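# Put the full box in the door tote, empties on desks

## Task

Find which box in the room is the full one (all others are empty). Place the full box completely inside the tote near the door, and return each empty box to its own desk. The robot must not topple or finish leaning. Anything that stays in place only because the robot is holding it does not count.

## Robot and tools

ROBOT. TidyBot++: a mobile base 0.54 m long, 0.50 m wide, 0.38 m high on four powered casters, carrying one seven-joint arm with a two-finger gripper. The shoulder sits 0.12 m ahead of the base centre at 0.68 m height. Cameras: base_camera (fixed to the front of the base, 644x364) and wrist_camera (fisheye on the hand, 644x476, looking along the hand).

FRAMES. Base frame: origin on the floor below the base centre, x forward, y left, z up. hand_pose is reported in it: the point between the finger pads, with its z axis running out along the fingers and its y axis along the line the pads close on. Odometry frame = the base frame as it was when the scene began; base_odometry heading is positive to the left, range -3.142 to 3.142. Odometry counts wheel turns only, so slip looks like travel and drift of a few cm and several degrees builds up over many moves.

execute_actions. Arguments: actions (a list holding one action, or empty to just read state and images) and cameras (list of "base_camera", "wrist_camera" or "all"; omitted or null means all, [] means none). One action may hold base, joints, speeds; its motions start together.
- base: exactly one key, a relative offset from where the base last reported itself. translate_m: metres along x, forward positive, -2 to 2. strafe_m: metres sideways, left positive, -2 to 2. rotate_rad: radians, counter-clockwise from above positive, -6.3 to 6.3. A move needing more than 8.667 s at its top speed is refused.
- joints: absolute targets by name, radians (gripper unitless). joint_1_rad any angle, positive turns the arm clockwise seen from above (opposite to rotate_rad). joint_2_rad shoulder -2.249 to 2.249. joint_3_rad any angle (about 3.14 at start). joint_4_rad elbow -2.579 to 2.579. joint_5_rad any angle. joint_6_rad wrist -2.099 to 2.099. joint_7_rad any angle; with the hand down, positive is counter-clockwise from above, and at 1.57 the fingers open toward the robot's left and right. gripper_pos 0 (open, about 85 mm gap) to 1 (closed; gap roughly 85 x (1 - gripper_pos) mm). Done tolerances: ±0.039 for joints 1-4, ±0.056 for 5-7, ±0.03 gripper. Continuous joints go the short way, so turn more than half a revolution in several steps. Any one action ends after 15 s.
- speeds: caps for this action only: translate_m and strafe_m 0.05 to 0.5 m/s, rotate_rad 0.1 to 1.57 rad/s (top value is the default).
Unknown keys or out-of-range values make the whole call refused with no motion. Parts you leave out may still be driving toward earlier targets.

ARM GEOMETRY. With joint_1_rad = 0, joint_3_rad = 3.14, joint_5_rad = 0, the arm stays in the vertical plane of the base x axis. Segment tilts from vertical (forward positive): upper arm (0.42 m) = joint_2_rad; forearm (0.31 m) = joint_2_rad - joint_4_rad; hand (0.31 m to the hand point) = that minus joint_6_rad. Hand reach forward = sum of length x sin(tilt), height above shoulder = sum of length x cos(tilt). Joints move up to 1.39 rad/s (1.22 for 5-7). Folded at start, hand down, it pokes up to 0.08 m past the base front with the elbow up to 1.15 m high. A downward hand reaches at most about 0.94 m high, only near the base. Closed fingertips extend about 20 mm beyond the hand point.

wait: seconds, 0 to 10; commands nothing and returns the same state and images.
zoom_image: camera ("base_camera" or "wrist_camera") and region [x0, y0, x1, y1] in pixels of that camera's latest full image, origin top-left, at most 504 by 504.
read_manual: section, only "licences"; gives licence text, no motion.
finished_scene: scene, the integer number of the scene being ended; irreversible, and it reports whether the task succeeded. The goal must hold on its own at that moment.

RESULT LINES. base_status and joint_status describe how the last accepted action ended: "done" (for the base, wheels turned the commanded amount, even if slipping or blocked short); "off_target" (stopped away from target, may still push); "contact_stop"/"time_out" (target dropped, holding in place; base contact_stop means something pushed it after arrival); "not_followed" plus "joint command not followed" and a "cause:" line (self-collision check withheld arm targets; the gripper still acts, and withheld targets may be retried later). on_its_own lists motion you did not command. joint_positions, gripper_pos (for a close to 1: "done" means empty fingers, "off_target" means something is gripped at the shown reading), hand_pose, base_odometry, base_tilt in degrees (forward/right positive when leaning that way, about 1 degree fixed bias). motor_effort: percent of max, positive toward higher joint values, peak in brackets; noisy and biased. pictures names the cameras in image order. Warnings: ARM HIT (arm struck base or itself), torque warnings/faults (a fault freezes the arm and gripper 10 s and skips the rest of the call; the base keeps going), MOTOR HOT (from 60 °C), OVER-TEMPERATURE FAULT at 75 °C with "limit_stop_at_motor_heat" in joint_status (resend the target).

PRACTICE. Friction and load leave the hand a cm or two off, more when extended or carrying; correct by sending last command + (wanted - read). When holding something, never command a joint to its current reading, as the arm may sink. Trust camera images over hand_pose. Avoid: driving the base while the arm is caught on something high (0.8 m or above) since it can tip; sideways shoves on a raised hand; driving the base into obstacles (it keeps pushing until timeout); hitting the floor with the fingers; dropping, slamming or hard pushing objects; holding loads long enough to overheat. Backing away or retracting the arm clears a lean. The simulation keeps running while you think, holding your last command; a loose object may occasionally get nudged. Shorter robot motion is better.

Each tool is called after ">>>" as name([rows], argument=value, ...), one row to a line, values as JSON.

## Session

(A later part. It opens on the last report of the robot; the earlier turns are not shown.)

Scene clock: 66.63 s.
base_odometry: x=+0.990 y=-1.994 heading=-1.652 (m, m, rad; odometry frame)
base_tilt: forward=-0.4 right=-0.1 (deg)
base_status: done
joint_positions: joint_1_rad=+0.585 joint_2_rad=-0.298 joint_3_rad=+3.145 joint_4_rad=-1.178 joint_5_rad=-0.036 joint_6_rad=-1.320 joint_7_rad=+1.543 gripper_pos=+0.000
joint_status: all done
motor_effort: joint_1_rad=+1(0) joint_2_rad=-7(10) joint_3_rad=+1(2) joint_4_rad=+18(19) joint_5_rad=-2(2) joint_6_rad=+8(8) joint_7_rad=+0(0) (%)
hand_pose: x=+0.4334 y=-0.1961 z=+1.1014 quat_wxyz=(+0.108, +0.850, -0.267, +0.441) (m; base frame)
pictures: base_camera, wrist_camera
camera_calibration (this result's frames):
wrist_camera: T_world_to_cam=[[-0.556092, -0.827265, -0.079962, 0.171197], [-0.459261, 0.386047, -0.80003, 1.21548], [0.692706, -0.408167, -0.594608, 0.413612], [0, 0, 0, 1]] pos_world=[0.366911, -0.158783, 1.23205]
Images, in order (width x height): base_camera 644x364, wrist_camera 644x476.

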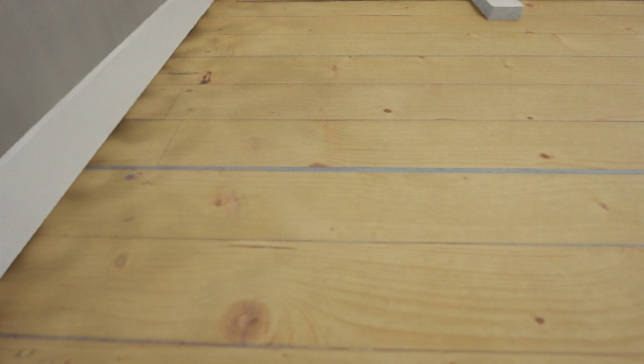

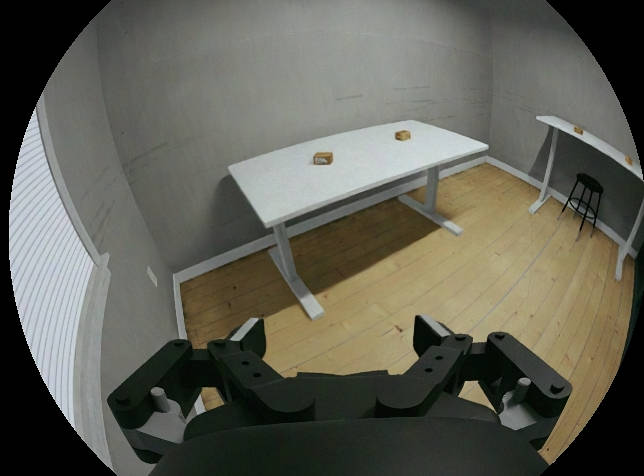

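>>> execute_actions([
  {"base":{"strafe_m":-0.8},"joints":{"joint_1_rad":0.0,"joint_6_rad":-1.45}},
], cameras=["wrist_camera"])

>>> execute_actions([
  {"base":{"translate_m":0.5}},
])

Scene clock: 70.07 s.
base_odometry: x=+0.192 y=-1.929 heading=-1.652 (m, m, rad; odometry frame)
base_tilt: forward=-0.5 right=-0.1 (deg)
base_status: done
joint_positions: joint_1_rad=+0.015 joint_2_rad=-0.298 joint_3_rad=+3.145 joint_4_rad=-1.178 joint_5_rad=-0.036 joint_6_rad=-1.426 joint_7_rad=+1.543 gripper_pos=+0.000
joint_status: all done
motor_effort: joint_1_rad=+1(1) joint_2_rad=-6(6) joint_3_rad=+1(2) joint_4_rad=+18(19) joint_5_rad=-3(3) joint_6_rad=+7(8) joint_7_rad=+0(0) (%)
hand_pose: x=+0.4685 y=+0.0055 z=+1.0758 quat_wxyz=(-0.020, +0.914, -0.016, +0.406) (m; base frame)
pictures: wrist_camera
camera_calibration (this result's frames):
wrist_camera: T_world_to_cam=[[-0.0264398, -0.996683, -0.0769698, 0.104951], [-0.676483, 0.0745274, -0.732677, 1.16434], [0.735983, 0.0326969, -0.67621, 0.521488], [0, 0, 0, 1]] pos_world=[0.406622, 0.000776722, 1.2138]
Images, in order (width x height): wrist_camera 644x476.

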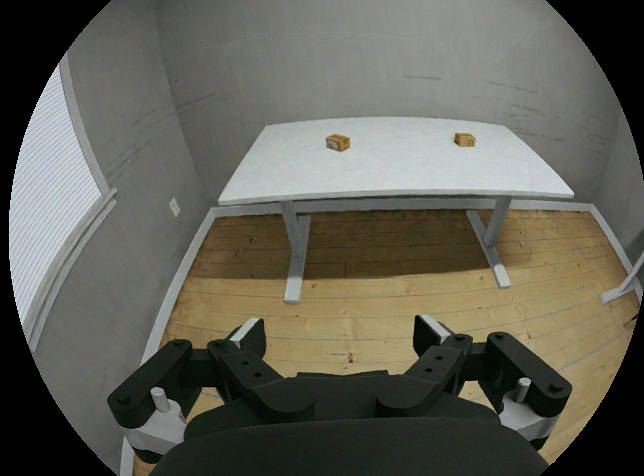

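Scene clock: 72.53 s.
base_odometry: x=+0.151 y=-2.427 heading=-1.653 (m, m, rad; odometry frame)
base_tilt: forward=-0.5 right=-0.1 (deg)
base_status: done
joint_positions: joint_1_rad=+0.015 joint_2_rad=-0.293 joint_3_rad=+3.145 joint_4_rad=-1.179 joint_5_rad=-0.036 joint_6_rad=-1.429 joint_7_rad=+1.543 gripper_pos=+0.000
joint_status: not commanded
motor_effort: joint_1_rad=+1(1) joint_2_rad=-6(11) joint_3_rad=+1(1) joint_4_rad=+17(19) joint_5_rad=-1(1) joint_6_rad=+7(8) joint_7_rad=+0(0) (%)
hand_pose: x=+0.4699 y=+0.0055 z=+1.0728 quat_wxyz=(-0.020, +0.916, -0.016, +0.401) (m; base frame)
pictures: base_camera, wrist_camera
camera_calibration (this result's frames):
wrist_camera: T_world_to_cam=[[-0.0269308, -0.996682, -0.0768036, 0.104845], [-0.68327, 0.0744351, -0.726362, 1.15953], [0.729669, 0.0329161, -0.683008, 0.52865], [0, 0, 0, 1]] pos_world=[0.409353, 0.000786433, 1.21136]
Images, in order (width x height): base_camera 644x364, wrist_camera 644x476.

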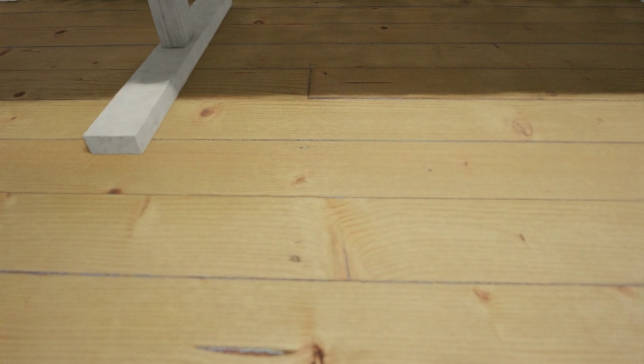

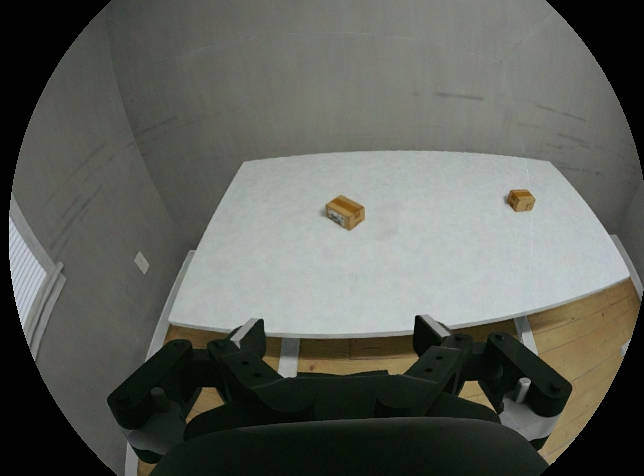

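>>> execute_actions([
  {"base":{"strafe_m":-0.07},"joints":{"joint_1_rad":-0.08,"joint_2_rad":0.37,"joint_4_rad":-0.88,"joint_6_rad":-1.89,"joint_7_rad":1.0}},
], cameras=[])

>>> execute_actions([
  {"base":{"translate_m":0.41},"speeds":{"translate_m":0.25}},
])

Scene clock: 75.10 s.
base_odometry: x=+0.081 y=-2.421 heading=-1.652 (m, m, rad; odometry frame)
base_tilt: forward=-0.4 right=+0.0 (deg)
base_status: done
joint_positions: joint_1_rad=-0.063 joint_2_rad=+0.369 joint_3_rad=+3.145 joint_4_rad=-0.908 joint_5_rad=-0.036 joint_6_rad=-1.866 joint_7_rad=+1.026 gripper_pos=+0.000
joint_status: all done
motor_effort: joint_1_rad=+0(1) joint_2_rad=-28(29) joint_3_rad=+0(3) joint_4_rad=+17(18) joint_5_rad=-1(3) joint_6_rad=+1(7) joint_7_rad=+0(0) (%)
hand_pose: x=+0.5695 y=+0.0390 z=+0.8541 quat_wxyz=(-0.015, +0.972, -0.235, -0.006) (m; base frame)
pictures: none
No camera images: the call's "cameras" was empty. Leave "cameras" out to get every camera's image.

Scene clock: 77.60 s.
base_odometry: x=+0.048 y=-2.830 heading=-1.653 (m, m, rad; odometry frame)
base_tilt: forward=-0.4 right=-0.1 (deg)
base_status: done
joint_positions: joint_1_rad=-0.064 joint_2_rad=+0.371 joint_3_rad=+3.145 joint_4_rad=-0.906 joint_5_rad=-0.036 joint_6_rad=-1.869 joint_7_rad=+1.026 gripper_pos=+0.000
joint_status: not commanded
motor_effort: joint_1_rad=+1(0) joint_2_rad=-28(30) joint_3_rad=+1(0) joint_4_rad=+17(18) joint_5_rad=-2(1) joint_6_rad=+1(1) joint_7_rad=+0(0) (%)
hand_pose: x=+0.5693 y=+0.0395 z=+0.8539 quat_wxyz=(-0.015, +0.972, -0.235, -0.007) (m; base frame)
pictures: base_camera, wrist_camera
camera_calibration (this result's frames):
wrist_camera: T_world_to_cam=[[-0.482165, -0.87539, -0.0347681, 0.343024], [-0.876021, 0.48129, 0.0307651, 0.513045], [-0.0101979, 0.0452914, -0.998922, 0.995983], [0, 0, 0, 1]] pos_world=[0.624989, 0.0082474, 0.991051]
Images, in order (width x height): base_camera 644x364, wrist_camera 644x476.

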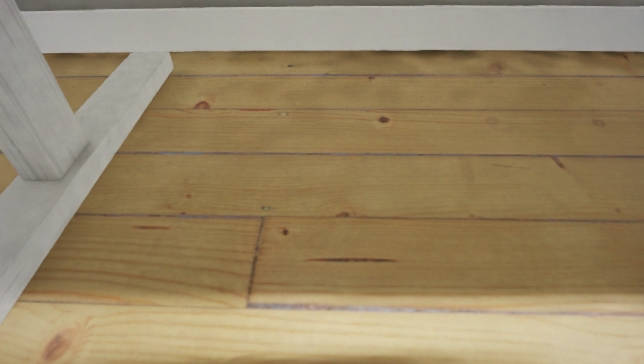

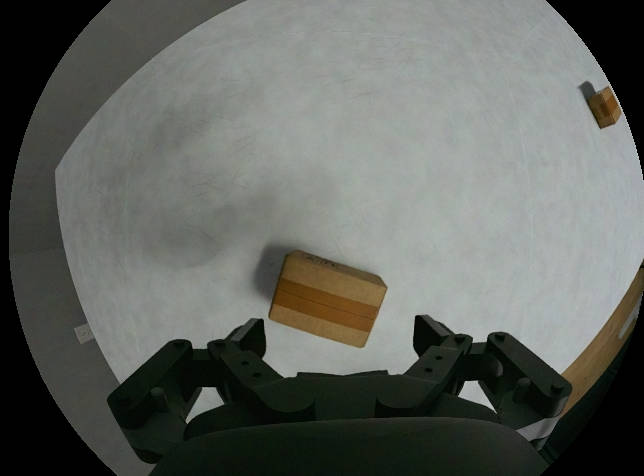

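>>> execute_actions([
  {"joints":{"joint_7_rad":2.32}},
], cameras=["wrist_camera"])

Scene clock: 79.33 s.
base_odometry: x=+0.048 y=-2.830 heading=-1.653 (m, m, rad; odometry frame)
base_tilt: forward=-0.4 right=-0.1 (deg)
base_status: not commanded
joint_positions: joint_1_rad=-0.064 joint_2_rad=+0.371 joint_3_rad=+3.145 joint_4_rad=-0.906 joint_5_rad=-0.036 joint_6_rad=-1.869 joint_7_rad=+2.316 gripper_pos=+0.000
joint_status: all done
motor_effort: joint_1_rad=+1(1) joint_2_rad=-28(29) joint_3_rad=+0(0) joint_4_rad=+18(16) joint_5_rad=-1(1) joint_6_rad=+0(1) joint_7_rad=+0(1) (%)
hand_pose: x=+0.5693 y=+0.0395 z=+0.8539 quat_wxyz=(-0.016, +0.918, +0.397, +0.003) (m; base frame)
pictures: wrist_camera
camera_calibration (this result's frames):
wrist_camera: T_world_to_cam=[[0.708011, -0.705227, -0.0370921, -0.339266], [-0.705919, -0.708236, -0.00893738, 0.49705], [-0.0199671, 0.0325118, -0.999272, 1.00235], [0, 0, 0, 1]] pos_world=[0.611095, 0.0801815, 0.993476]
Images, in order (width x height): wrist_camera 644x476.

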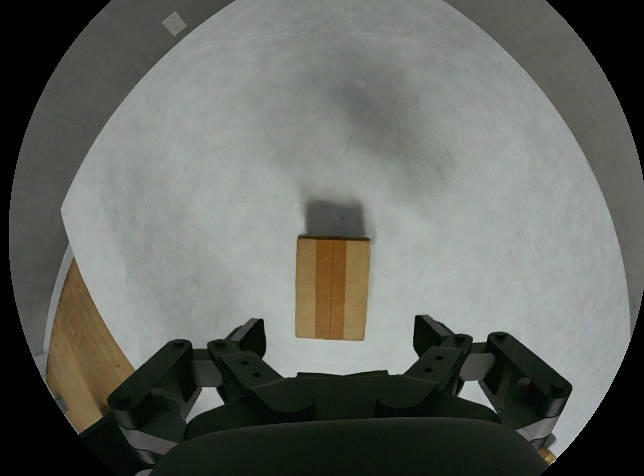

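>>> execute_actions([
  {"joints":{"joint_2_rad":0.353,"joint_4_rad":-1.26,"joint_6_rad":-1.51}},
], cameras=["wrist_camera"])

>>> execute_actions([
  {"joints":{"gripper_pos":1.0}},
], cameras=[])

>>> execute_actions([
  {"joints":{"joint_4_rad":-1.10,"joint_6_rad":-1.67}},
], cameras=["wrist_camera"])

Scene clock: 81.13 s.
base_odometry: x=+0.048 y=-2.830 heading=-1.653 (m, m, rad; odometry frame)
base_tilt: forward=-0.5 right=-0.1 (deg)
base_status: not commanded
joint_positions: joint_1_rad=-0.065 joint_2_rad=+0.325 joint_3_rad=+3.145 joint_4_rad=-1.207 joint_5_rad=-0.037 joint_6_rad=-1.539 joint_7_rad=+2.316 gripper_pos=+0.000
joint_status: joint_4_rad off_target (ended at -1.207, target -1.260); the others done
motor_effort: joint_1_rad=+1(1) joint_2_rad=-20(29) joint_3_rad=+1(2) joint_4_rad=+13(19) joint_5_rad=-1(4) joint_6_rad=+2(4) joint_7_rad=+0(1) (%)
hand_pose: x=+0.5880 y=+0.0417 z=+0.7825 quat_wxyz=(-0.005, +0.919, +0.392, +0.040) (m; base frame)
pictures: wrist_camera
camera_calibration (this result's frames):
wrist_camera: T_world_to_cam=[[0.7015, -0.712593, 0.0104225, -0.386644], [-0.710505, -0.700434, -0.0676399, 0.559541], [0.0555, 0.0400441, -0.997655, 0.885317], [0, 0, 0, 1]] pos_world=[0.619653, 0.0809499, 0.925118]
Images, in order (width x height): wrist_camera 644x476.

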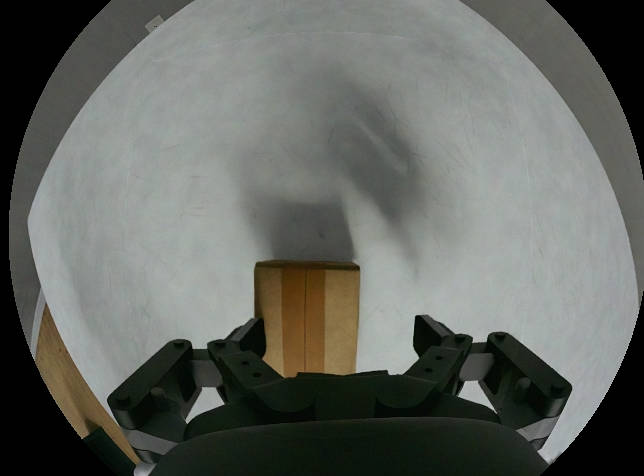

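Scene clock: 82.23 s.
base_odometry: x=+0.048 y=-2.830 heading=-1.653 (m, m, rad; odometry frame)
base_tilt: forward=-0.4 right=-0.1 (deg)
base_status: not commanded
joint_positions: joint_1_rad=-0.079 joint_2_rad=+0.298 joint_3_rad=+3.145 joint_4_rad=-1.207 joint_5_rad=-0.037 joint_6_rad=-1.539 joint_7_rad=+2.316 gripper_pos=+0.999
joint_status: all done
motor_effort: joint_1_rad=+3(4) joint_2_rad=-16(21) joint_3_rad=+2(4) joint_4_rad=+13(14) joint_5_rad=+1(3) joint_6_rad=+3(6) joint_7_rad=+0(0) (%)
hand_pose: x=+0.5846 y=+0.0478 z=+0.7952 quat_wxyz=(-0.001, +0.916, +0.398, +0.052) (m; base frame)
pictures: none
No camera images: the call's "cameras" was empty. Leave "cameras" out to get every camera's image.

Scene clock: 83.33 s.
base_odometry: x=+0.048 y=-2.830 heading=-1.653 (m, m, rad; odometry frame)
base_tilt: forward=-0.5 right=-0.1 (deg)
base_status: not commanded
joint_positions: joint_1_rad=-0.079 joint_2_rad=+0.348 joint_3_rad=+3.145 joint_4_rad=-1.128 joint_5_rad=-0.037 joint_6_rad=-1.648 joint_7_rad=+2.316 gripper_pos=+0.999
joint_status: all done
motor_effort: joint_1_rad=+1(3) joint_2_rad=-29(28) joint_3_rad=+0(3) joint_4_rad=+18(17) joint_5_rad=-1(1) joint_6_rad=+1(4) joint_7_rad=+0(0) (%)
hand_pose: x=+0.5786 y=+0.0474 z=+0.7962 quat_wxyz=(-0.014, +0.916, +0.400, +0.014) (m; base frame)
pictures: wrist_camera
camera_calibration (this result's frames):
wrist_camera: T_world_to_cam=[[0.713522, -0.700206, -0.0244465, -0.355886], [-0.700631, -0.713004, -0.027244, 0.52049], [0.00164594, 0.0365672, -0.99933, 0.931932], [0, 0, 0, 1]] pos_world=[0.61707, 0.0878401, 0.936787]
Images, in order (width x height): wrist_camera 644x476.

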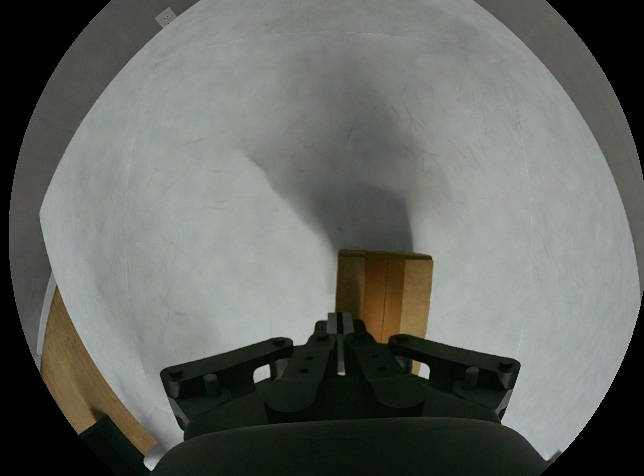

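>>> execute_actions([
  {"joints":{"joint_2_rad":0.37,"joint_4_rad":-0.95,"joint_6_rad":-1.82,"gripper_pos":0.0}},
], cameras=["wrist_camera"])

Scene clock: 84.67 s.
base_odometry: x=+0.048 y=-2.830 heading=-1.653 (m, m, rad; odometry frame)
base_tilt: forward=-0.4 right=-0.1 (deg)
base_status: not commanded
joint_positions: joint_1_rad=-0.079 joint_2_rad=+0.357 joint_3_rad=+3.145 joint_4_rad=-0.973 joint_5_rad=-0.037 joint_6_rad=-1.798 joint_7_rad=+2.316 gripper_pos=+0.000
joint_status: all done
motor_effort: joint_1_rad=+1(1) joint_2_rad=-28(29) joint_3_rad=+0(0) joint_4_rad=+17(18) joint_5_rad=-1(1) joint_6_rad=+1(0) joint_7_rad=+0(0) (%)
hand_pose: x=+0.5732 y=+0.0468 z=+0.8401 quat_wxyz=(-0.014, +0.915, +0.403, +0.012) (m; base frame)
pictures: wrist_camera
camera_calibration (this result's frames):
wrist_camera: T_world_to_cam=[[0.717222, -0.696351, -0.0262268, -0.352195], [-0.696841, -0.716831, -0.0237836, 0.512589], [-0.00223848, 0.035334, -0.999373, 0.978128], [0, 0, 0, 1]] pos_world=[0.611985, 0.0876275, 0.980469]
Images, in order (width x height): wrist_camera 644x476.

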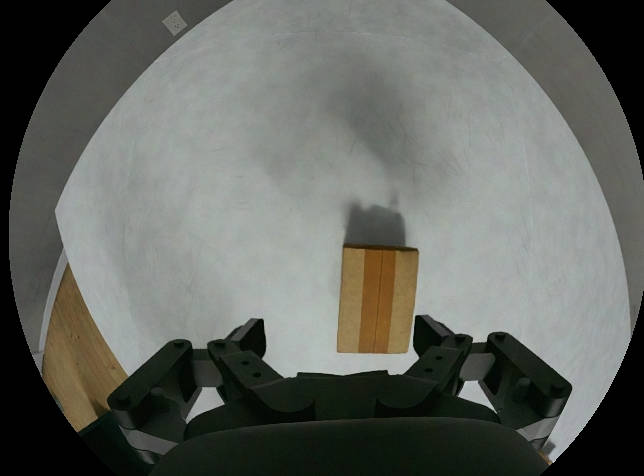

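>>> execute_actions([
  {"base":{"translate_m":0.02},"joints":{"joint_1_rad":-0.03},"speeds":{"translate_m":0.05}},
], cameras=["wrist_camera"])

Scene clock: 85.77 s.
base_odometry: x=+0.046 y=-2.850 heading=-1.653 (m, m, rad; odometry frame)
base_tilt: forward=-0.4 right=-0.1 (deg)
base_status: done
joint_positions: joint_1_rad=-0.038 joint_2_rad=+0.362 joint_3_rad=+3.145 joint_4_rad=-0.973 joint_5_rad=-0.037 joint_6_rad=-1.799 joint_7_rad=+2.316 gripper_pos=+0.000
joint_status: all done
motor_effort: joint_1_rad=+1(2) joint_2_rad=-27(30) joint_3_rad=+0(1) joint_4_rad=+17(17) joint_5_rad=-1(2) joint_6_rad=+1(1) joint_7_rad=+0(0) (%)
hand_pose: x=+0.5753 y=+0.0283 z=+0.8375 quat_wxyz=(-0.015, +0.923, +0.384, +0.009) (m; base frame)
pictures: wrist_camera
camera_calibration (this result's frames):
wrist_camera: T_world_to_cam=[[0.688034, -0.725029, -0.030687, -0.345348], [-0.725639, -0.687821, -0.0187025, 0.51217], [-0.00754731, 0.0351357, -0.999354, 0.97924], [0, 0, 0, 1]] pos_world=[0.616652, 0.0674881, 0.977589]
Images, in order (width x height): wrist_camera 644x476.

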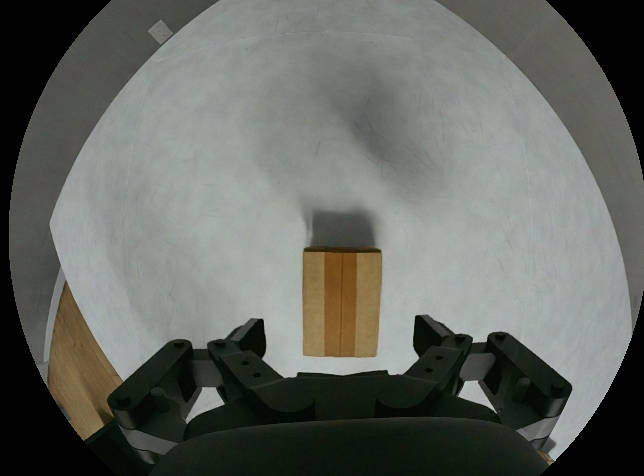

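Centered at 342. Descend partially.

>>> execute_actions([
  {"joints":{"joint_2_rad":0.36,"joint_4_rad":-1.14,"joint_6_rad":-1.64}},
], cameras=["wrist_camera"])

Scene clock: 87.13 s.
base_odometry: x=+0.046 y=-2.850 heading=-1.653 (m, m, rad; odometry frame)
base_tilt: forward=-0.4 right=-0.1 (deg)
base_status: not commanded
joint_positions: joint_1_rad=-0.038 joint_2_rad=+0.362 joint_3_rad=+3.145 joint_4_rad=-1.118 joint_5_rad=-0.037 joint_6_rad=-1.662 joint_7_rad=+2.316 gripper_pos=+0.000
joint_status: all done
motor_effort: joint_1_rad=+0(1) joint_2_rad=-28(29) joint_3_rad=+0(0) joint_4_rad=+17(19) joint_5_rad=-2(1) joint_6_rad=+1(1) joint_7_rad=+0(0) (%)
hand_pose: x=+0.5803 y=+0.0286 z=+0.7927 quat_wxyz=(-0.017, +0.924, +0.381, +0.006) (m; base frame)
pictures: wrist_camera
camera_calibration (this result's frames):
wrist_camera: T_world_to_cam=[[0.684156, -0.728416, -0.0366148, -0.342836], [-0.729172, -0.684203, -0.0132043, 0.51277], [-0.0154338, 0.0357323, -0.999242, 0.938957], [0, 0, 0, 1]] pos_world=[0.622943, 0.0675606, 0.932463]
Images, in order (width x height): wrist_camera 644x476.

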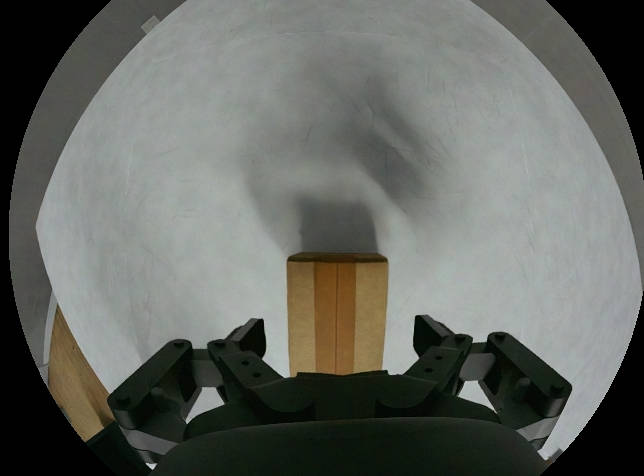

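>>> execute_actions([
  {"joints":{"joint_1_rad":-0.045,"joint_4_rad":-1.25,"joint_6_rad":-1.53}},
], cameras=["wrist_camera"])

Scene clock: 88.23 s.
base_odometry: x=+0.046 y=-2.850 heading=-1.653 (m, m, rad; odometry frame)
base_tilt: forward=-0.4 right=-0.1 (deg)
base_status: not commanded
joint_positions: joint_1_rad=-0.038 joint_2_rad=+0.362 joint_3_rad=+3.145 joint_4_rad=-1.228 joint_5_rad=-0.037 joint_6_rad=-1.553 joint_7_rad=+2.316 gripper_pos=+0.000
joint_status: all done
motor_effort: joint_1_rad=+1(1) joint_2_rad=-27(30) joint_3_rad=+0(0) joint_4_rad=+17(19) joint_5_rad=-2(2) joint_6_rad=+1(1) joint_7_rad=+0(0) (%)
hand_pose: x=+0.5813 y=+0.0287 z=+0.7579 quat_wxyz=(-0.017, +0.925, +0.380, +0.005) (m; base frame)
pictures: wrist_camera
camera_calibration (this result's frames):
wrist_camera: T_world_to_cam=[[0.68118, -0.731166, -0.0372857, -0.34246], [-0.731938, -0.681254, -0.0126536, 0.514179], [-0.0161492, 0.0359102, -0.999225, 0.904662], [0, 0, 0, 1]] pos_world=[0.624234, 0.067405, 0.897698]
Images, in order (width x height): wrist_camera 644x476.

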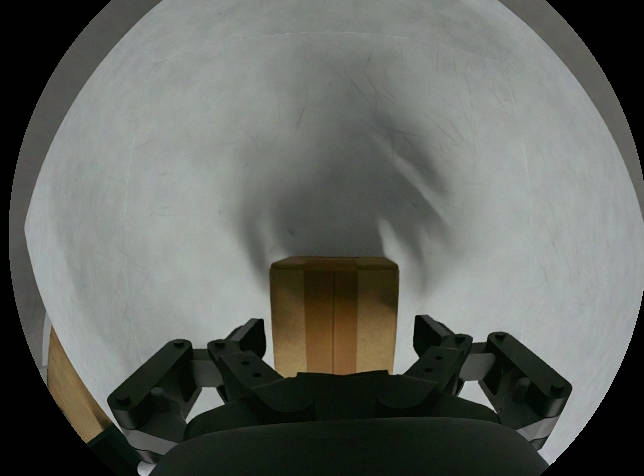

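>>> execute_actions([
  {"joints":{"gripper_pos":1.0}},
], cameras=[])

>>> execute_actions([
  {"joints":{"joint_4_rad":-1.10,"joint_6_rad":-1.68}},
], cameras=["wrist_camera"])

Scene clock: 89.50 s.
base_odometry: x=+0.046 y=-2.850 heading=-1.653 (m, m, rad; odometry frame)
base_tilt: forward=-0.4 right=-0.1 (deg)
base_status: not commanded
joint_positions: joint_1_rad=-0.038 joint_2_rad=+0.357 joint_3_rad=+3.145 joint_4_rad=-1.229 joint_5_rad=-0.037 joint_6_rad=-1.552 joint_7_rad=+2.316 gripper_pos=+0.351
joint_status: gripper_pos off_target (ended at +0.351, target +1.000)
motor_effort: joint_1_rad=+0(1) joint_2_rad=-28(29) joint_3_rad=+0(0) joint_4_rad=+18(18) joint_5_rad=-1(2) joint_6_rad=+0(3) joint_7_rad=+0(0) (%)
hand_pose: x=+0.5807 y=+0.0286 z=+0.7600 quat_wxyz=(-0.016, +0.925, +0.380, +0.008) (m; base frame)
pictures: none
No camera images: the call's "cameras" was empty. Leave "cameras" out to get every camera's image.

Scene clock: 90.57 s.
base_odometry: x=+0.046 y=-2.850 heading=-1.653 (m, m, rad; odometry frame)
base_tilt: forward=-0.4 right=-0.1 (deg)
base_status: not commanded
joint_positions: joint_1_rad=-0.038 joint_2_rad=+0.357 joint_3_rad=+3.145 joint_4_rad=-1.122 joint_5_rad=-0.037 joint_6_rad=-1.658 joint_7_rad=+2.316 gripper_pos=+0.351
joint_status: all done
motor_effort: joint_1_rad=+1(1) joint_2_rad=-28(30) joint_3_rad=+0(0) joint_4_rad=+18(19) joint_5_rad=-1(1) joint_6_rad=+1(1) joint_7_rad=+0(0) (%)
hand_pose: x=+0.5799 y=+0.0286 z=+0.7936 quat_wxyz=(-0.016, +0.924, +0.381, +0.008) (m; base frame)
pictures: wrist_camera
camera_calibration (this result's frames):
wrist_camera: T_world_to_cam=[[0.684218, -0.728524, -0.0331265, -0.345353], [-0.729207, -0.684076, -0.0172371, 0.515718], [-0.0101034, 0.0359501, -0.999303, 0.936878], [0, 0, 0, 1]] pos_world=[0.621827, 0.0675112, 0.933673]
Images, in order (width x height): wrist_camera 644x476.

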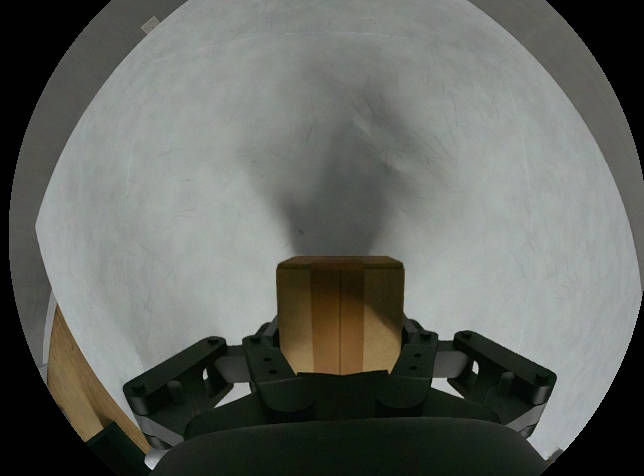

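>>> execute_actions([
  {"joints":{"joint_4_rad":-1.215,"joint_6_rad":-1.565}},
], cameras=[])

>>> execute_actions([
  {"joints":{"gripper_pos":0.0}},
], cameras=[])

>>> execute_actions([
  {"joints":{"joint_2_rad":0.38,"joint_4_rad":-0.86,"joint_6_rad":-1.9}},
], cameras=[])

>>> execute_actions([
  {"base":{"strafe_m":-0.4},"joints":{"joint_1_rad":0.36,"joint_7_rad":1.57},"speeds":{"strafe_m":0.3}},
])

Scene clock: 92.20 s.
base_odometry: x=+0.046 y=-2.850 heading=-1.653 (m, m, rad; odometry frame)
base_tilt: forward=-0.4 right=-0.1 (deg)
base_status: not commanded
joint_positions: joint_1_rad=-0.038 joint_2_rad=+0.358 joint_3_rad=+3.145 joint_4_rad=-1.195 joint_5_rad=-0.037 joint_6_rad=-1.587 joint_7_rad=+2.316 gripper_pos=+0.351
joint_status: all done
motor_effort: joint_1_rad=+0(0) joint_2_rad=-28(29) joint_3_rad=+0(0) joint_4_rad=+18(19) joint_5_rad=-1(1) joint_6_rad=+1(1) joint_7_rad=+0(0) (%)
hand_pose: x=+0.5805 y=+0.0286 z=+0.7702 quat_wxyz=(-0.016, +0.925, +0.380, +0.007) (m; base frame)
pictures: none
No camera images: the call's "cameras" was empty. Leave "cameras" out to get every camera's image.

Scene clock: 93.30 s.
base_odometry: x=+0.046 y=-2.850 heading=-1.653 (m, m, rad; odometry frame)
base_tilt: forward=-0.4 right=-0.1 (deg)
base_status: not commanded
joint_positions: joint_1_rad=-0.038 joint_2_rad=+0.358 joint_3_rad=+3.145 joint_4_rad=-1.195 joint_5_rad=-0.037 joint_6_rad=-1.587 joint_7_rad=+2.316 gripper_pos=+0.000
joint_status: all done
motor_effort: joint_1_rad=+1(0) joint_2_rad=-28(28) joint_3_rad=+0(0) joint_4_rad=+18(17) joint_5_rad=-1(1) joint_6_rad=+1(1) joint_7_rad=+0(0) (%)
hand_pose: x=+0.5805 y=+0.0286 z=+0.7702 quat_wxyz=(-0.016, +0.925, +0.380, +0.007) (m; base frame)
pictures: none
No camera images: the call's "cameras" was empty. Leave "cameras" out to get every camera's image.

Scene clock: 94.77 s.
base_odometry: x=+0.046 y=-2.850 heading=-1.653 (m, m, rad; odometry frame)
base_tilt: forward=-0.5 right=-0.1 (deg)
base_status: not commanded
joint_positions: joint_1_rad=-0.038 joint_2_rad=+0.365 joint_3_rad=+3.145 joint_4_rad=-0.884 joint_5_rad=-0.037 joint_6_rad=-1.878 joint_7_rad=+2.316 gripper_pos=+0.000
joint_status: all done
motor_effort: joint_1_rad=+1(1) joint_2_rad=-27(29) joint_3_rad=+0(0) joint_4_rad=+17(18) joint_5_rad=-1(2) joint_6_rad=+1(1) joint_7_rad=+0(0) (%)
hand_pose: x=+0.5712 y=+0.0279 z=+0.8631 quat_wxyz=(-0.013, +0.923, +0.385, +0.013) (m; base frame)
pictures: none
No camera images: the call's "cameras" was empty. Leave "cameras" out to get every camera's image.

Scene clock: 97.07 s.
base_odometry: x=-0.353 y=-2.818 heading=-1.652 (m, m, rad; odometry frame)
base_tilt: forward=-0.4 right=+0.0 (deg)
base_status: done
joint_positions: joint_1_rad=+0.354 joint_2_rad=+0.369 joint_3_rad=+3.145 joint_4_rad=-0.884 joint_5_rad=-0.037 joint_6_rad=-1.878 joint_7_rad=+1.593 gripper_pos=+0.000
joint_status: all done
motor_effort: joint_1_rad=+1(5) joint_2_rad=-28(29) joint_3_rad=+0(1) joint_4_rad=+17(17) joint_5_rad=-1(2) joint_6_rad=+1(1) joint_7_rad=+0(0) (%)
hand_pose: x=+0.5483 y=-0.1470 z=+0.8613 quat_wxyz=(-0.016, +0.987, -0.161, +0.008) (m; base frame)
pictures: base_camera, wrist_camera
camera_calibration (this result's frames):
wrist_camera: T_world_to_cam=[[-0.34509, -0.937577, -0.0431433, 0.0928452], [-0.938436, 0.345453, -0.00101879, 0.62583], [0.0158592, 0.0401357, -0.999068, 0.996659], [0, 0, 0, 1]] pos_world=[0.603535, -0.169147, 1.00037]
Images, in order (width x height): base_camera 644x364, wrist_camera 644x476.

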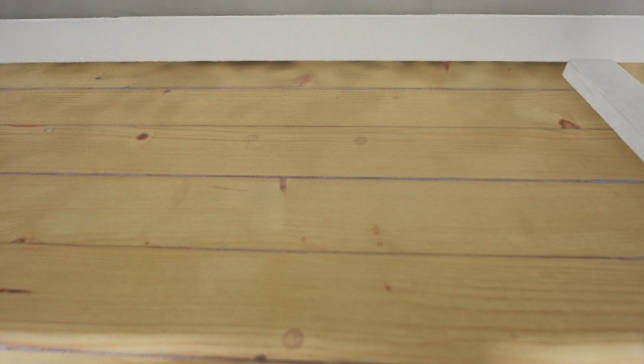

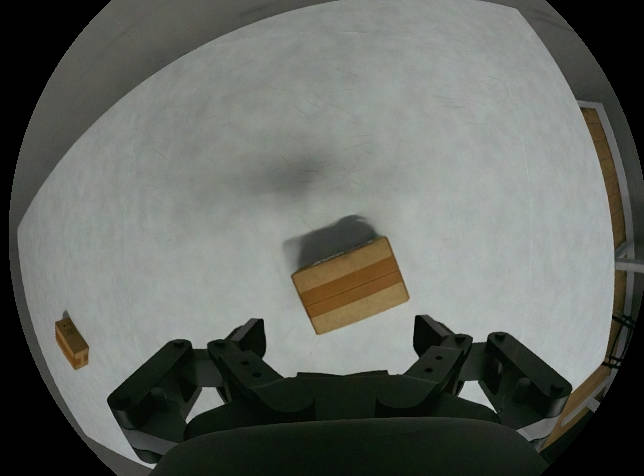

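>>> execute_actions([
  {"joints":{"joint_1_rad":0.395,"joint_7_rad":0.37,"joint_4_rad":-1.0,"joint_6_rad":-1.78}},
], cameras=["wrist_camera"])

Scene clock: 98.77 s.
base_odometry: x=-0.353 y=-2.818 heading=-1.652 (m, m, rad; odometry frame)
base_tilt: forward=-0.4 right=-0.1 (deg)
base_status: not commanded
joint_positions: joint_1_rad=+0.379 joint_2_rad=+0.370 joint_3_rad=+3.145 joint_4_rad=-0.975 joint_5_rad=-0.037 joint_6_rad=-1.803 joint_7_rad=+0.374 gripper_pos=+0.000
joint_status: all done
motor_effort: joint_1_rad=+1(1) joint_2_rad=-28(29) joint_3_rad=+0(0) joint_4_rad=+16(17) joint_5_rad=-1(0) joint_6_rad=+0(1) joint_7_rad=+0(0) (%)
hand_pose: x=+0.5471 y=-0.1585 z=+0.8334 quat_wxyz=(-0.014, +0.707, -0.707, -0.010) (m; base frame)
pictures: wrist_camera
camera_calibration (this result's frames):
wrist_camera: T_world_to_cam=[[-0.999441, 0.0298376, -0.0150582, 0.568354], [0.0291501, 0.998607, 0.0439761, 0.165303], [0.0163494, 0.0435125, -0.998919, 0.969405], [0, 0, 0, 1]] pos_world=[0.547369, -0.224213, 0.969646]
Images, in order (width x height): wrist_camera 644x476.

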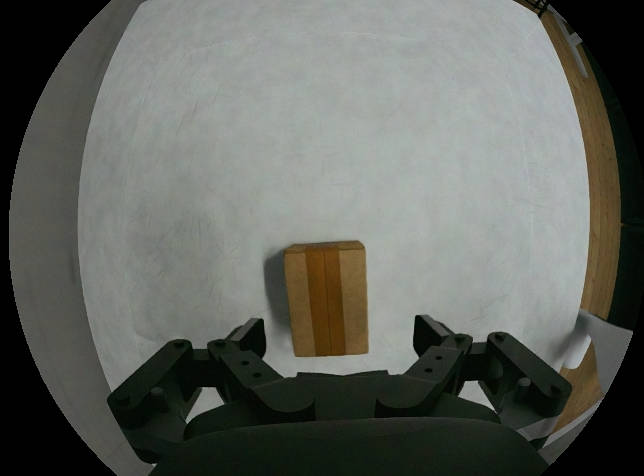

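>>> execute_actions([
  {"joints":{"joint_2_rad":0.375,"joint_4_rad":-1.14,"joint_6_rad":-1.63}},
], cameras=["wrist_camera"])

Scene clock: 100.00 s.
base_odometry: x=-0.353 y=-2.818 heading=-1.652 (m, m, rad; odometry frame)
base_tilt: forward=-0.4 right=-0.1 (deg)
base_status: not commanded
joint_positions: joint_1_rad=+0.379 joint_2_rad=+0.371 joint_3_rad=+3.145 joint_4_rad=-1.117 joint_5_rad=-0.037 joint_6_rad=-1.652 joint_7_rad=+0.374 gripper_pos=+0.000
joint_status: all done
motor_effort: joint_1_rad=+1(1) joint_2_rad=-29(29) joint_3_rad=+0(0) joint_4_rad=+16(19) joint_5_rad=-1(1) joint_6_rad=+0(0) joint_7_rad=+0(0) (%)
hand_pose: x=+0.5564 y=-0.1620 z=+0.7887 quat_wxyz=(-0.016, +0.705, -0.709, -0.006) (m; base frame)
pictures: wrist_camera
camera_calibration (this result's frames):
wrist_camera: T_world_to_cam=[[-0.999122, 0.0352649, -0.0226184, 0.583745], [0.0342905, 0.998524, 0.0421133, 0.169104], [0.0240701, 0.0413007, -0.998857, 0.920075], [0, 0, 0, 1]] pos_world=[0.555287, -0.22744, 0.925105]
Images, in order (width x height): wrist_camera 644x476.

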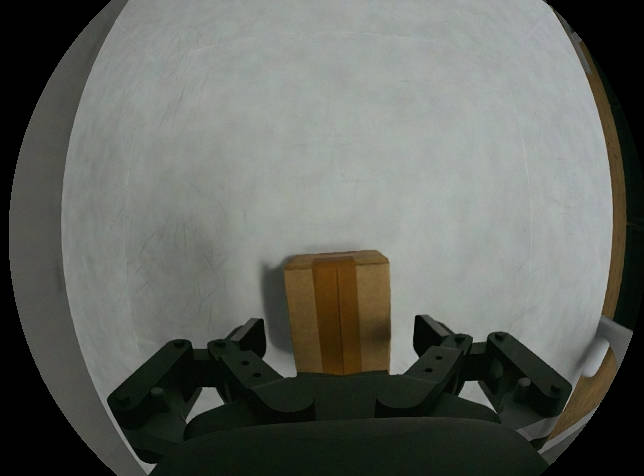

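Good.

>>> execute_actions([
  {"joints":{"joint_4_rad":-1.26,"joint_6_rad":-1.52}},
], cameras=["wrist_camera"])

>>> execute_actions([
  {"joints":{"gripper_pos":1.0}},
], cameras=[])

>>> execute_actions([
  {"joints":{"joint_4_rad":-1.10,"joint_6_rad":-1.68}},
], cameras=["wrist_camera"])

Scene clock: 101.20 s.
base_odometry: x=-0.353 y=-2.818 heading=-1.652 (m, m, rad; odometry frame)
base_tilt: forward=-0.4 right=-0.1 (deg)
base_status: not commanded
joint_positions: joint_1_rad=+0.379 joint_2_rad=+0.372 joint_3_rad=+3.145 joint_4_rad=-1.238 joint_5_rad=-0.037 joint_6_rad=-1.543 joint_7_rad=+0.374 gripper_pos=+0.000
joint_status: all done
motor_effort: joint_1_rad=+1(0) joint_2_rad=-28(30) joint_3_rad=+0(0) joint_4_rad=+17(18) joint_5_rad=-1(1) joint_6_rad=+0(0) joint_7_rad=+0(0) (%)
hand_pose: x=+0.5539 y=-0.1611 z=+0.7504 quat_wxyz=(-0.014, +0.704, -0.710, -0.012) (m; base frame)
pictures: wrist_camera
camera_calibration (this result's frames):
wrist_camera: T_world_to_cam=[[-0.999166, 0.0393675, -0.0108622, 0.572192], [0.0388234, 0.998167, 0.0464341, 0.164003], [0.0126702, 0.0459737, -0.998862, 0.888913], [0, 0, 0, 1]] pos_world=[0.554085, -0.227094, 0.886501]
Images, in order (width x height): wrist_camera 644x476.

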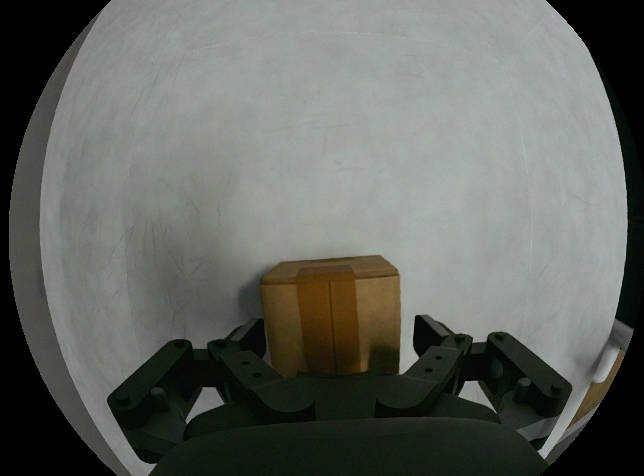

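Scene clock: 102.30 s.
base_odometry: x=-0.353 y=-2.818 heading=-1.652 (m, m, rad; odometry frame)
base_tilt: forward=-0.4 right=-0.1 (deg)
base_status: not commanded
joint_positions: joint_1_rad=+0.379 joint_2_rad=+0.370 joint_3_rad=+3.145 joint_4_rad=-1.239 joint_5_rad=-0.037 joint_6_rad=-1.542 joint_7_rad=+0.374 gripper_pos=+0.346
joint_status: gripper_pos off_target (ended at +0.346, target +1.000)
motor_effort: joint_1_rad=+0(2) joint_2_rad=-27(29) joint_3_rad=+0(0) joint_4_rad=+16(18) joint_5_rad=+0(1) joint_6_rad=+0(2) joint_7_rad=+0(0) (%)
hand_pose: x=+0.5536 y=-0.1610 z=+0.7511 quat_wxyz=(-0.014, +0.703, -0.710, -0.011) (m; base frame)
pictures: none
No camera images: the call's "cameras" was empty. Leave "cameras" out to get every camera's image.

Scene clock: 103.40 s.
base_odometry: x=-0.353 y=-2.818 heading=-1.652 (m, m, rad; odometry frame)
base_tilt: forward=-0.4 right=-0.1 (deg)
base_status: not commanded
joint_positions: joint_1_rad=+0.379 joint_2_rad=+0.372 joint_3_rad=+3.145 joint_4_rad=-1.123 joint_5_rad=-0.037 joint_6_rad=-1.658 joint_7_rad=+0.374 gripper_pos=+0.346
joint_status: all done
motor_effort: joint_1_rad=+1(1) joint_2_rad=-28(31) joint_3_rad=+0(0) joint_4_rad=+18(19) joint_5_rad=+0(1) joint_6_rad=+0(1) joint_7_rad=+0(0) (%)
hand_pose: x=+0.5534 y=-0.1609 z=+0.7866 quat_wxyz=(-0.014, +0.705, -0.709, -0.012) (m; base frame)
pictures: wrist_camera
camera_calibration (this result's frames):
wrist_camera: T_world_to_cam=[[-0.999312, 0.0353014, -0.0113708, 0.571941], [0.0347414, 0.998329, 0.0461676, 0.164711], [0.0129816, 0.0457408, -0.998869, 0.924874], [0, 0, 0, 1]] pos_world=[0.553819, -0.22693, 0.922727]
Images, in order (width x height): wrist_camera 644x476.

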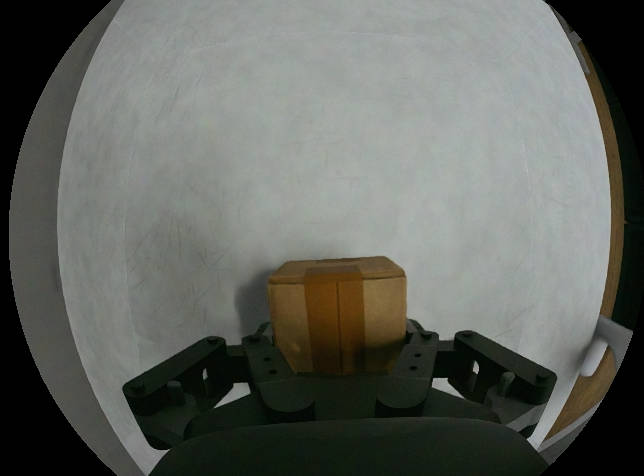

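>>> execute_actions([
  {"joints":{"joint_4_rad":-1.245,"joint_6_rad":-1.535}},
], cameras=[])

>>> execute_actions([
  {"joints":{"gripper_pos":0.0}},
], cameras=[])

>>> execute_actions([
  {"joints":{"joint_2_rad":0.38,"joint_4_rad":-0.86,"joint_6_rad":-1.9}},
], cameras=["wrist_camera"])

>>> execute_actions([
  {"base":{"translate_m":-0.7},"joints":{"joint_1_rad":0.0,"joint_2_rad":-0.3,"joint_4_rad":-1.2,"joint_6_rad":-1.25,"joint_7_rad":1.57}},
], cameras=[])

>>> execute_actions([
  {"base":{"rotate_rad":-1.57}},
])

Scene clock: 105.17 s.
base_odometry: x=-0.353 y=-2.818 heading=-1.652 (m, m, rad; odometry frame)
base_tilt: forward=-0.4 right=-0.1 (deg)
base_status: not commanded
joint_positions: joint_1_rad=+0.379 joint_2_rad=+0.373 joint_3_rad=+3.145 joint_4_rad=-1.225 joint_5_rad=-0.037 joint_6_rad=-1.557 joint_7_rad=+0.374 gripper_pos=+0.346
joint_status: all done
motor_effort: joint_1_rad=+1(1) joint_2_rad=-28(30) joint_3_rad=+0(0) joint_4_rad=+18(18) joint_5_rad=-1(2) joint_6_rad=+0(1) joint_7_rad=+0(0) (%)
hand_pose: x=+0.5539 y=-0.1611 z=+0.7539 quat_wxyz=(-0.014, +0.704, -0.710, -0.013) (m; base frame)
pictures: none
No camera images: the call's "cameras" was empty. Leave "cameras" out to get every camera's image.

Scene clock: 106.27 s.
base_odometry: x=-0.353 y=-2.818 heading=-1.652 (m, m, rad; odometry frame)
base_tilt: forward=-0.4 right=-0.1 (deg)
base_status: not commanded
joint_positions: joint_1_rad=+0.379 joint_2_rad=+0.373 joint_3_rad=+3.145 joint_4_rad=-1.225 joint_5_rad=-0.037 joint_6_rad=-1.557 joint_7_rad=+0.374 gripper_pos=+0.000
joint_status: all done
motor_effort: joint_1_rad=+1(1) joint_2_rad=-28(28) joint_3_rad=+0(0) joint_4_rad=+18(17) joint_5_rad=-1(1) joint_6_rad=+0(0) joint_7_rad=+0(0) (%)
hand_pose: x=+0.5539 y=-0.1611 z=+0.7539 quat_wxyz=(-0.014, +0.704, -0.710, -0.013) (m; base frame)
pictures: none
No camera images: the call's "cameras" was empty. Leave "cameras" out to get every camera's image.

Scene clock: 107.80 s.
base_odometry: x=-0.353 y=-2.818 heading=-1.652 (m, m, rad; odometry frame)
base_tilt: forward=-0.4 right=-0.1 (deg)
base_status: not commanded
joint_positions: joint_1_rad=+0.379 joint_2_rad=+0.373 joint_3_rad=+3.145 joint_4_rad=-0.884 joint_5_rad=-0.037 joint_6_rad=-1.878 joint_7_rad=+0.374 gripper_pos=+0.000
joint_status: all done
motor_effort: joint_1_rad=+1(1) joint_2_rad=-27(30) joint_3_rad=+1(0) joint_4_rad=+17(19) joint_5_rad=-1(1) joint_6_rad=+0(0) joint_7_rad=+0(0) (%)
hand_pose: x=+0.5452 y=-0.1580 z=+0.8592 quat_wxyz=(-0.017, +0.708, -0.706, -0.004) (m; base frame)
pictures: wrist_camera
camera_calibration (this result's frames):
wrist_camera: T_world_to_cam=[[-0.999277, 0.0272099, -0.0265353, 0.576211], [0.0261657, 0.998899, 0.0389336, 0.169751], [0.0275654, 0.0382112, -0.998889, 0.988233], [0, 0, 0, 1]] pos_world=[0.544112, -0.223005, 0.995816]
Images, in order (width x height): wrist_camera 644x476.

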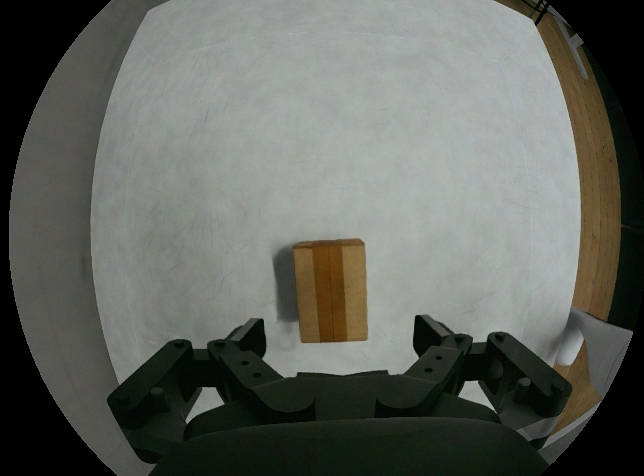

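Scene clock: 110.70 s.
base_odometry: x=-0.296 y=-2.120 heading=-1.652 (m, m, rad; odometry frame)
base_tilt: forward=-0.5 right=-0.1 (deg)
base_status: done
joint_positions: joint_1_rad=+0.016 joint_2_rad=-0.309 joint_3_rad=+3.145 joint_4_rad=-1.172 joint_5_rad=-0.037 joint_6_rad=-1.274 joint_7_rad=+1.547 gripper_pos=+0.000
joint_status: all done
motor_effort: joint_1_rad=+1(2) joint_2_rad=-6(32) joint_3_rad=+1(1) joint_4_rad=+19(19) joint_5_rad=-1(1) joint_6_rad=+8(9) joint_7_rad=+0(0) (%)
hand_pose: x=+0.4928 y=+0.0042 z=+1.1199 quat_wxyz=(-0.020, +0.876, -0.016, +0.481) (m; base frame)
pictures: none
No camera images: the call's "cameras" was empty. Leave "cameras" out to get every camera's image.

Scene clock: 113.03 s.
base_odometry: x=-0.296 y=-2.120 heading=+3.061 (m, m, rad; odometry frame)
base_tilt: forward=-0.5 right=-0.1 (deg)
base_status: done
joint_positions: joint_1_rad=+0.014 joint_2_rad=-0.304 joint_3_rad=+3.145 joint_4_rad=-1.174 joint_5_rad=-0.037 joint_6_rad=-1.272 joint_7_rad=+1.547 gripper_pos=+0.000
joint_status: not commanded
motor_effort: joint_1_rad=+1(1) joint_2_rad=-6(8) joint_3_rad=+1(3) joint_4_rad=+19(19) joint_5_rad=-1(2) joint_6_rad=+8(8) joint_7_rad=+0(0) (%)
hand_pose: x=+0.4954 y=+0.0052 z=+1.1179 quat_wxyz=(-0.020, +0.877, -0.015, +0.479) (m; base frame)
pictures: base_camera, wrist_camera
camera_calibration (this result's frames):
wrist_camera: T_world_to_cam=[[-0.0145159, -0.996743, -0.0793231, 0.105383], [-0.547801, 0.0742939, -0.833303, 1.26209], [0.836482, 0.0313572, -0.547096, 0.335991], [0, 0, 0, 1]] pos_world=[0.411852, 0.000738355, 1.24388]
Images, in order (width x height): base_camera 644x364, wrist_camera 644x476.

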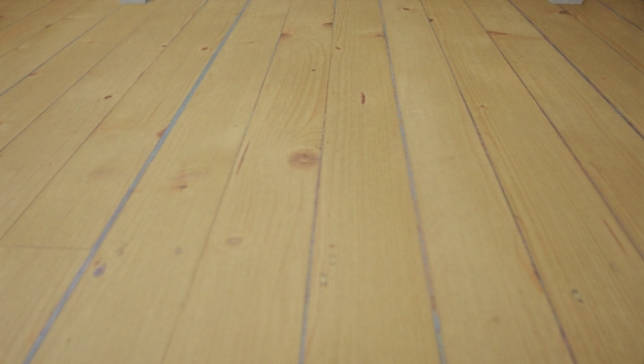

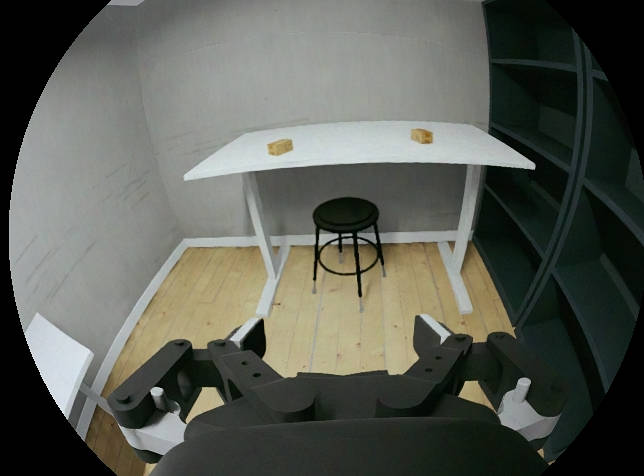

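>>> execute_actions([
  {"base":{"translate_m":0.65}},
])

Scene clock: 115.87 s.
base_odometry: x=-0.944 y=-2.067 heading=+3.061 (m, m, rad; odometry frame)
base_tilt: forward=-0.4 right=-0.1 (deg)
base_status: done
joint_positions: joint_1_rad=+0.014 joint_2_rad=-0.298 joint_3_rad=+3.145 joint_4_rad=-1.177 joint_5_rad=-0.037 joint_6_rad=-1.271 joint_7_rad=+1.547 gripper_pos=+0.000
joint_status: not commanded
motor_effort: joint_1_rad=+0(1) joint_2_rad=-6(10) joint_3_rad=+1(1) joint_4_rad=+19(19) joint_5_rad=-1(1) joint_6_rad=+8(8) joint_7_rad=+0(0) (%)
hand_pose: x=+0.4981 y=+0.0052 z=+1.1148 quat_wxyz=(-0.020, +0.879, -0.015, +0.476) (m; base frame)
pictures: base_camera, wrist_camera
camera_calibration (this result's frames):
wrist_camera: T_world_to_cam=[[-0.0150969, -0.996733, -0.0793447, 0.105452], [-0.553597, 0.0744135, -0.829453, 1.2596], [0.832648, 0.0314028, -0.552912, 0.340475], [0, 0, 0, 1]] pos_world=[0.415406, 0.000684839, 1.2414]
Images, in order (width x height): base_camera 644x364, wrist_camera 644x476.

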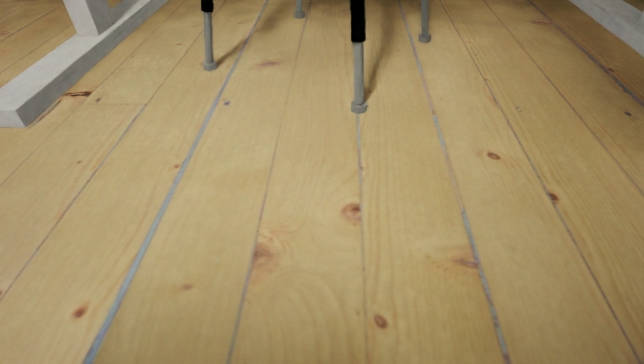

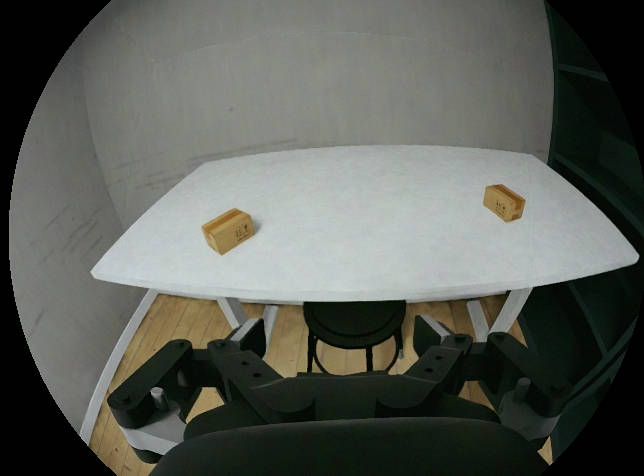

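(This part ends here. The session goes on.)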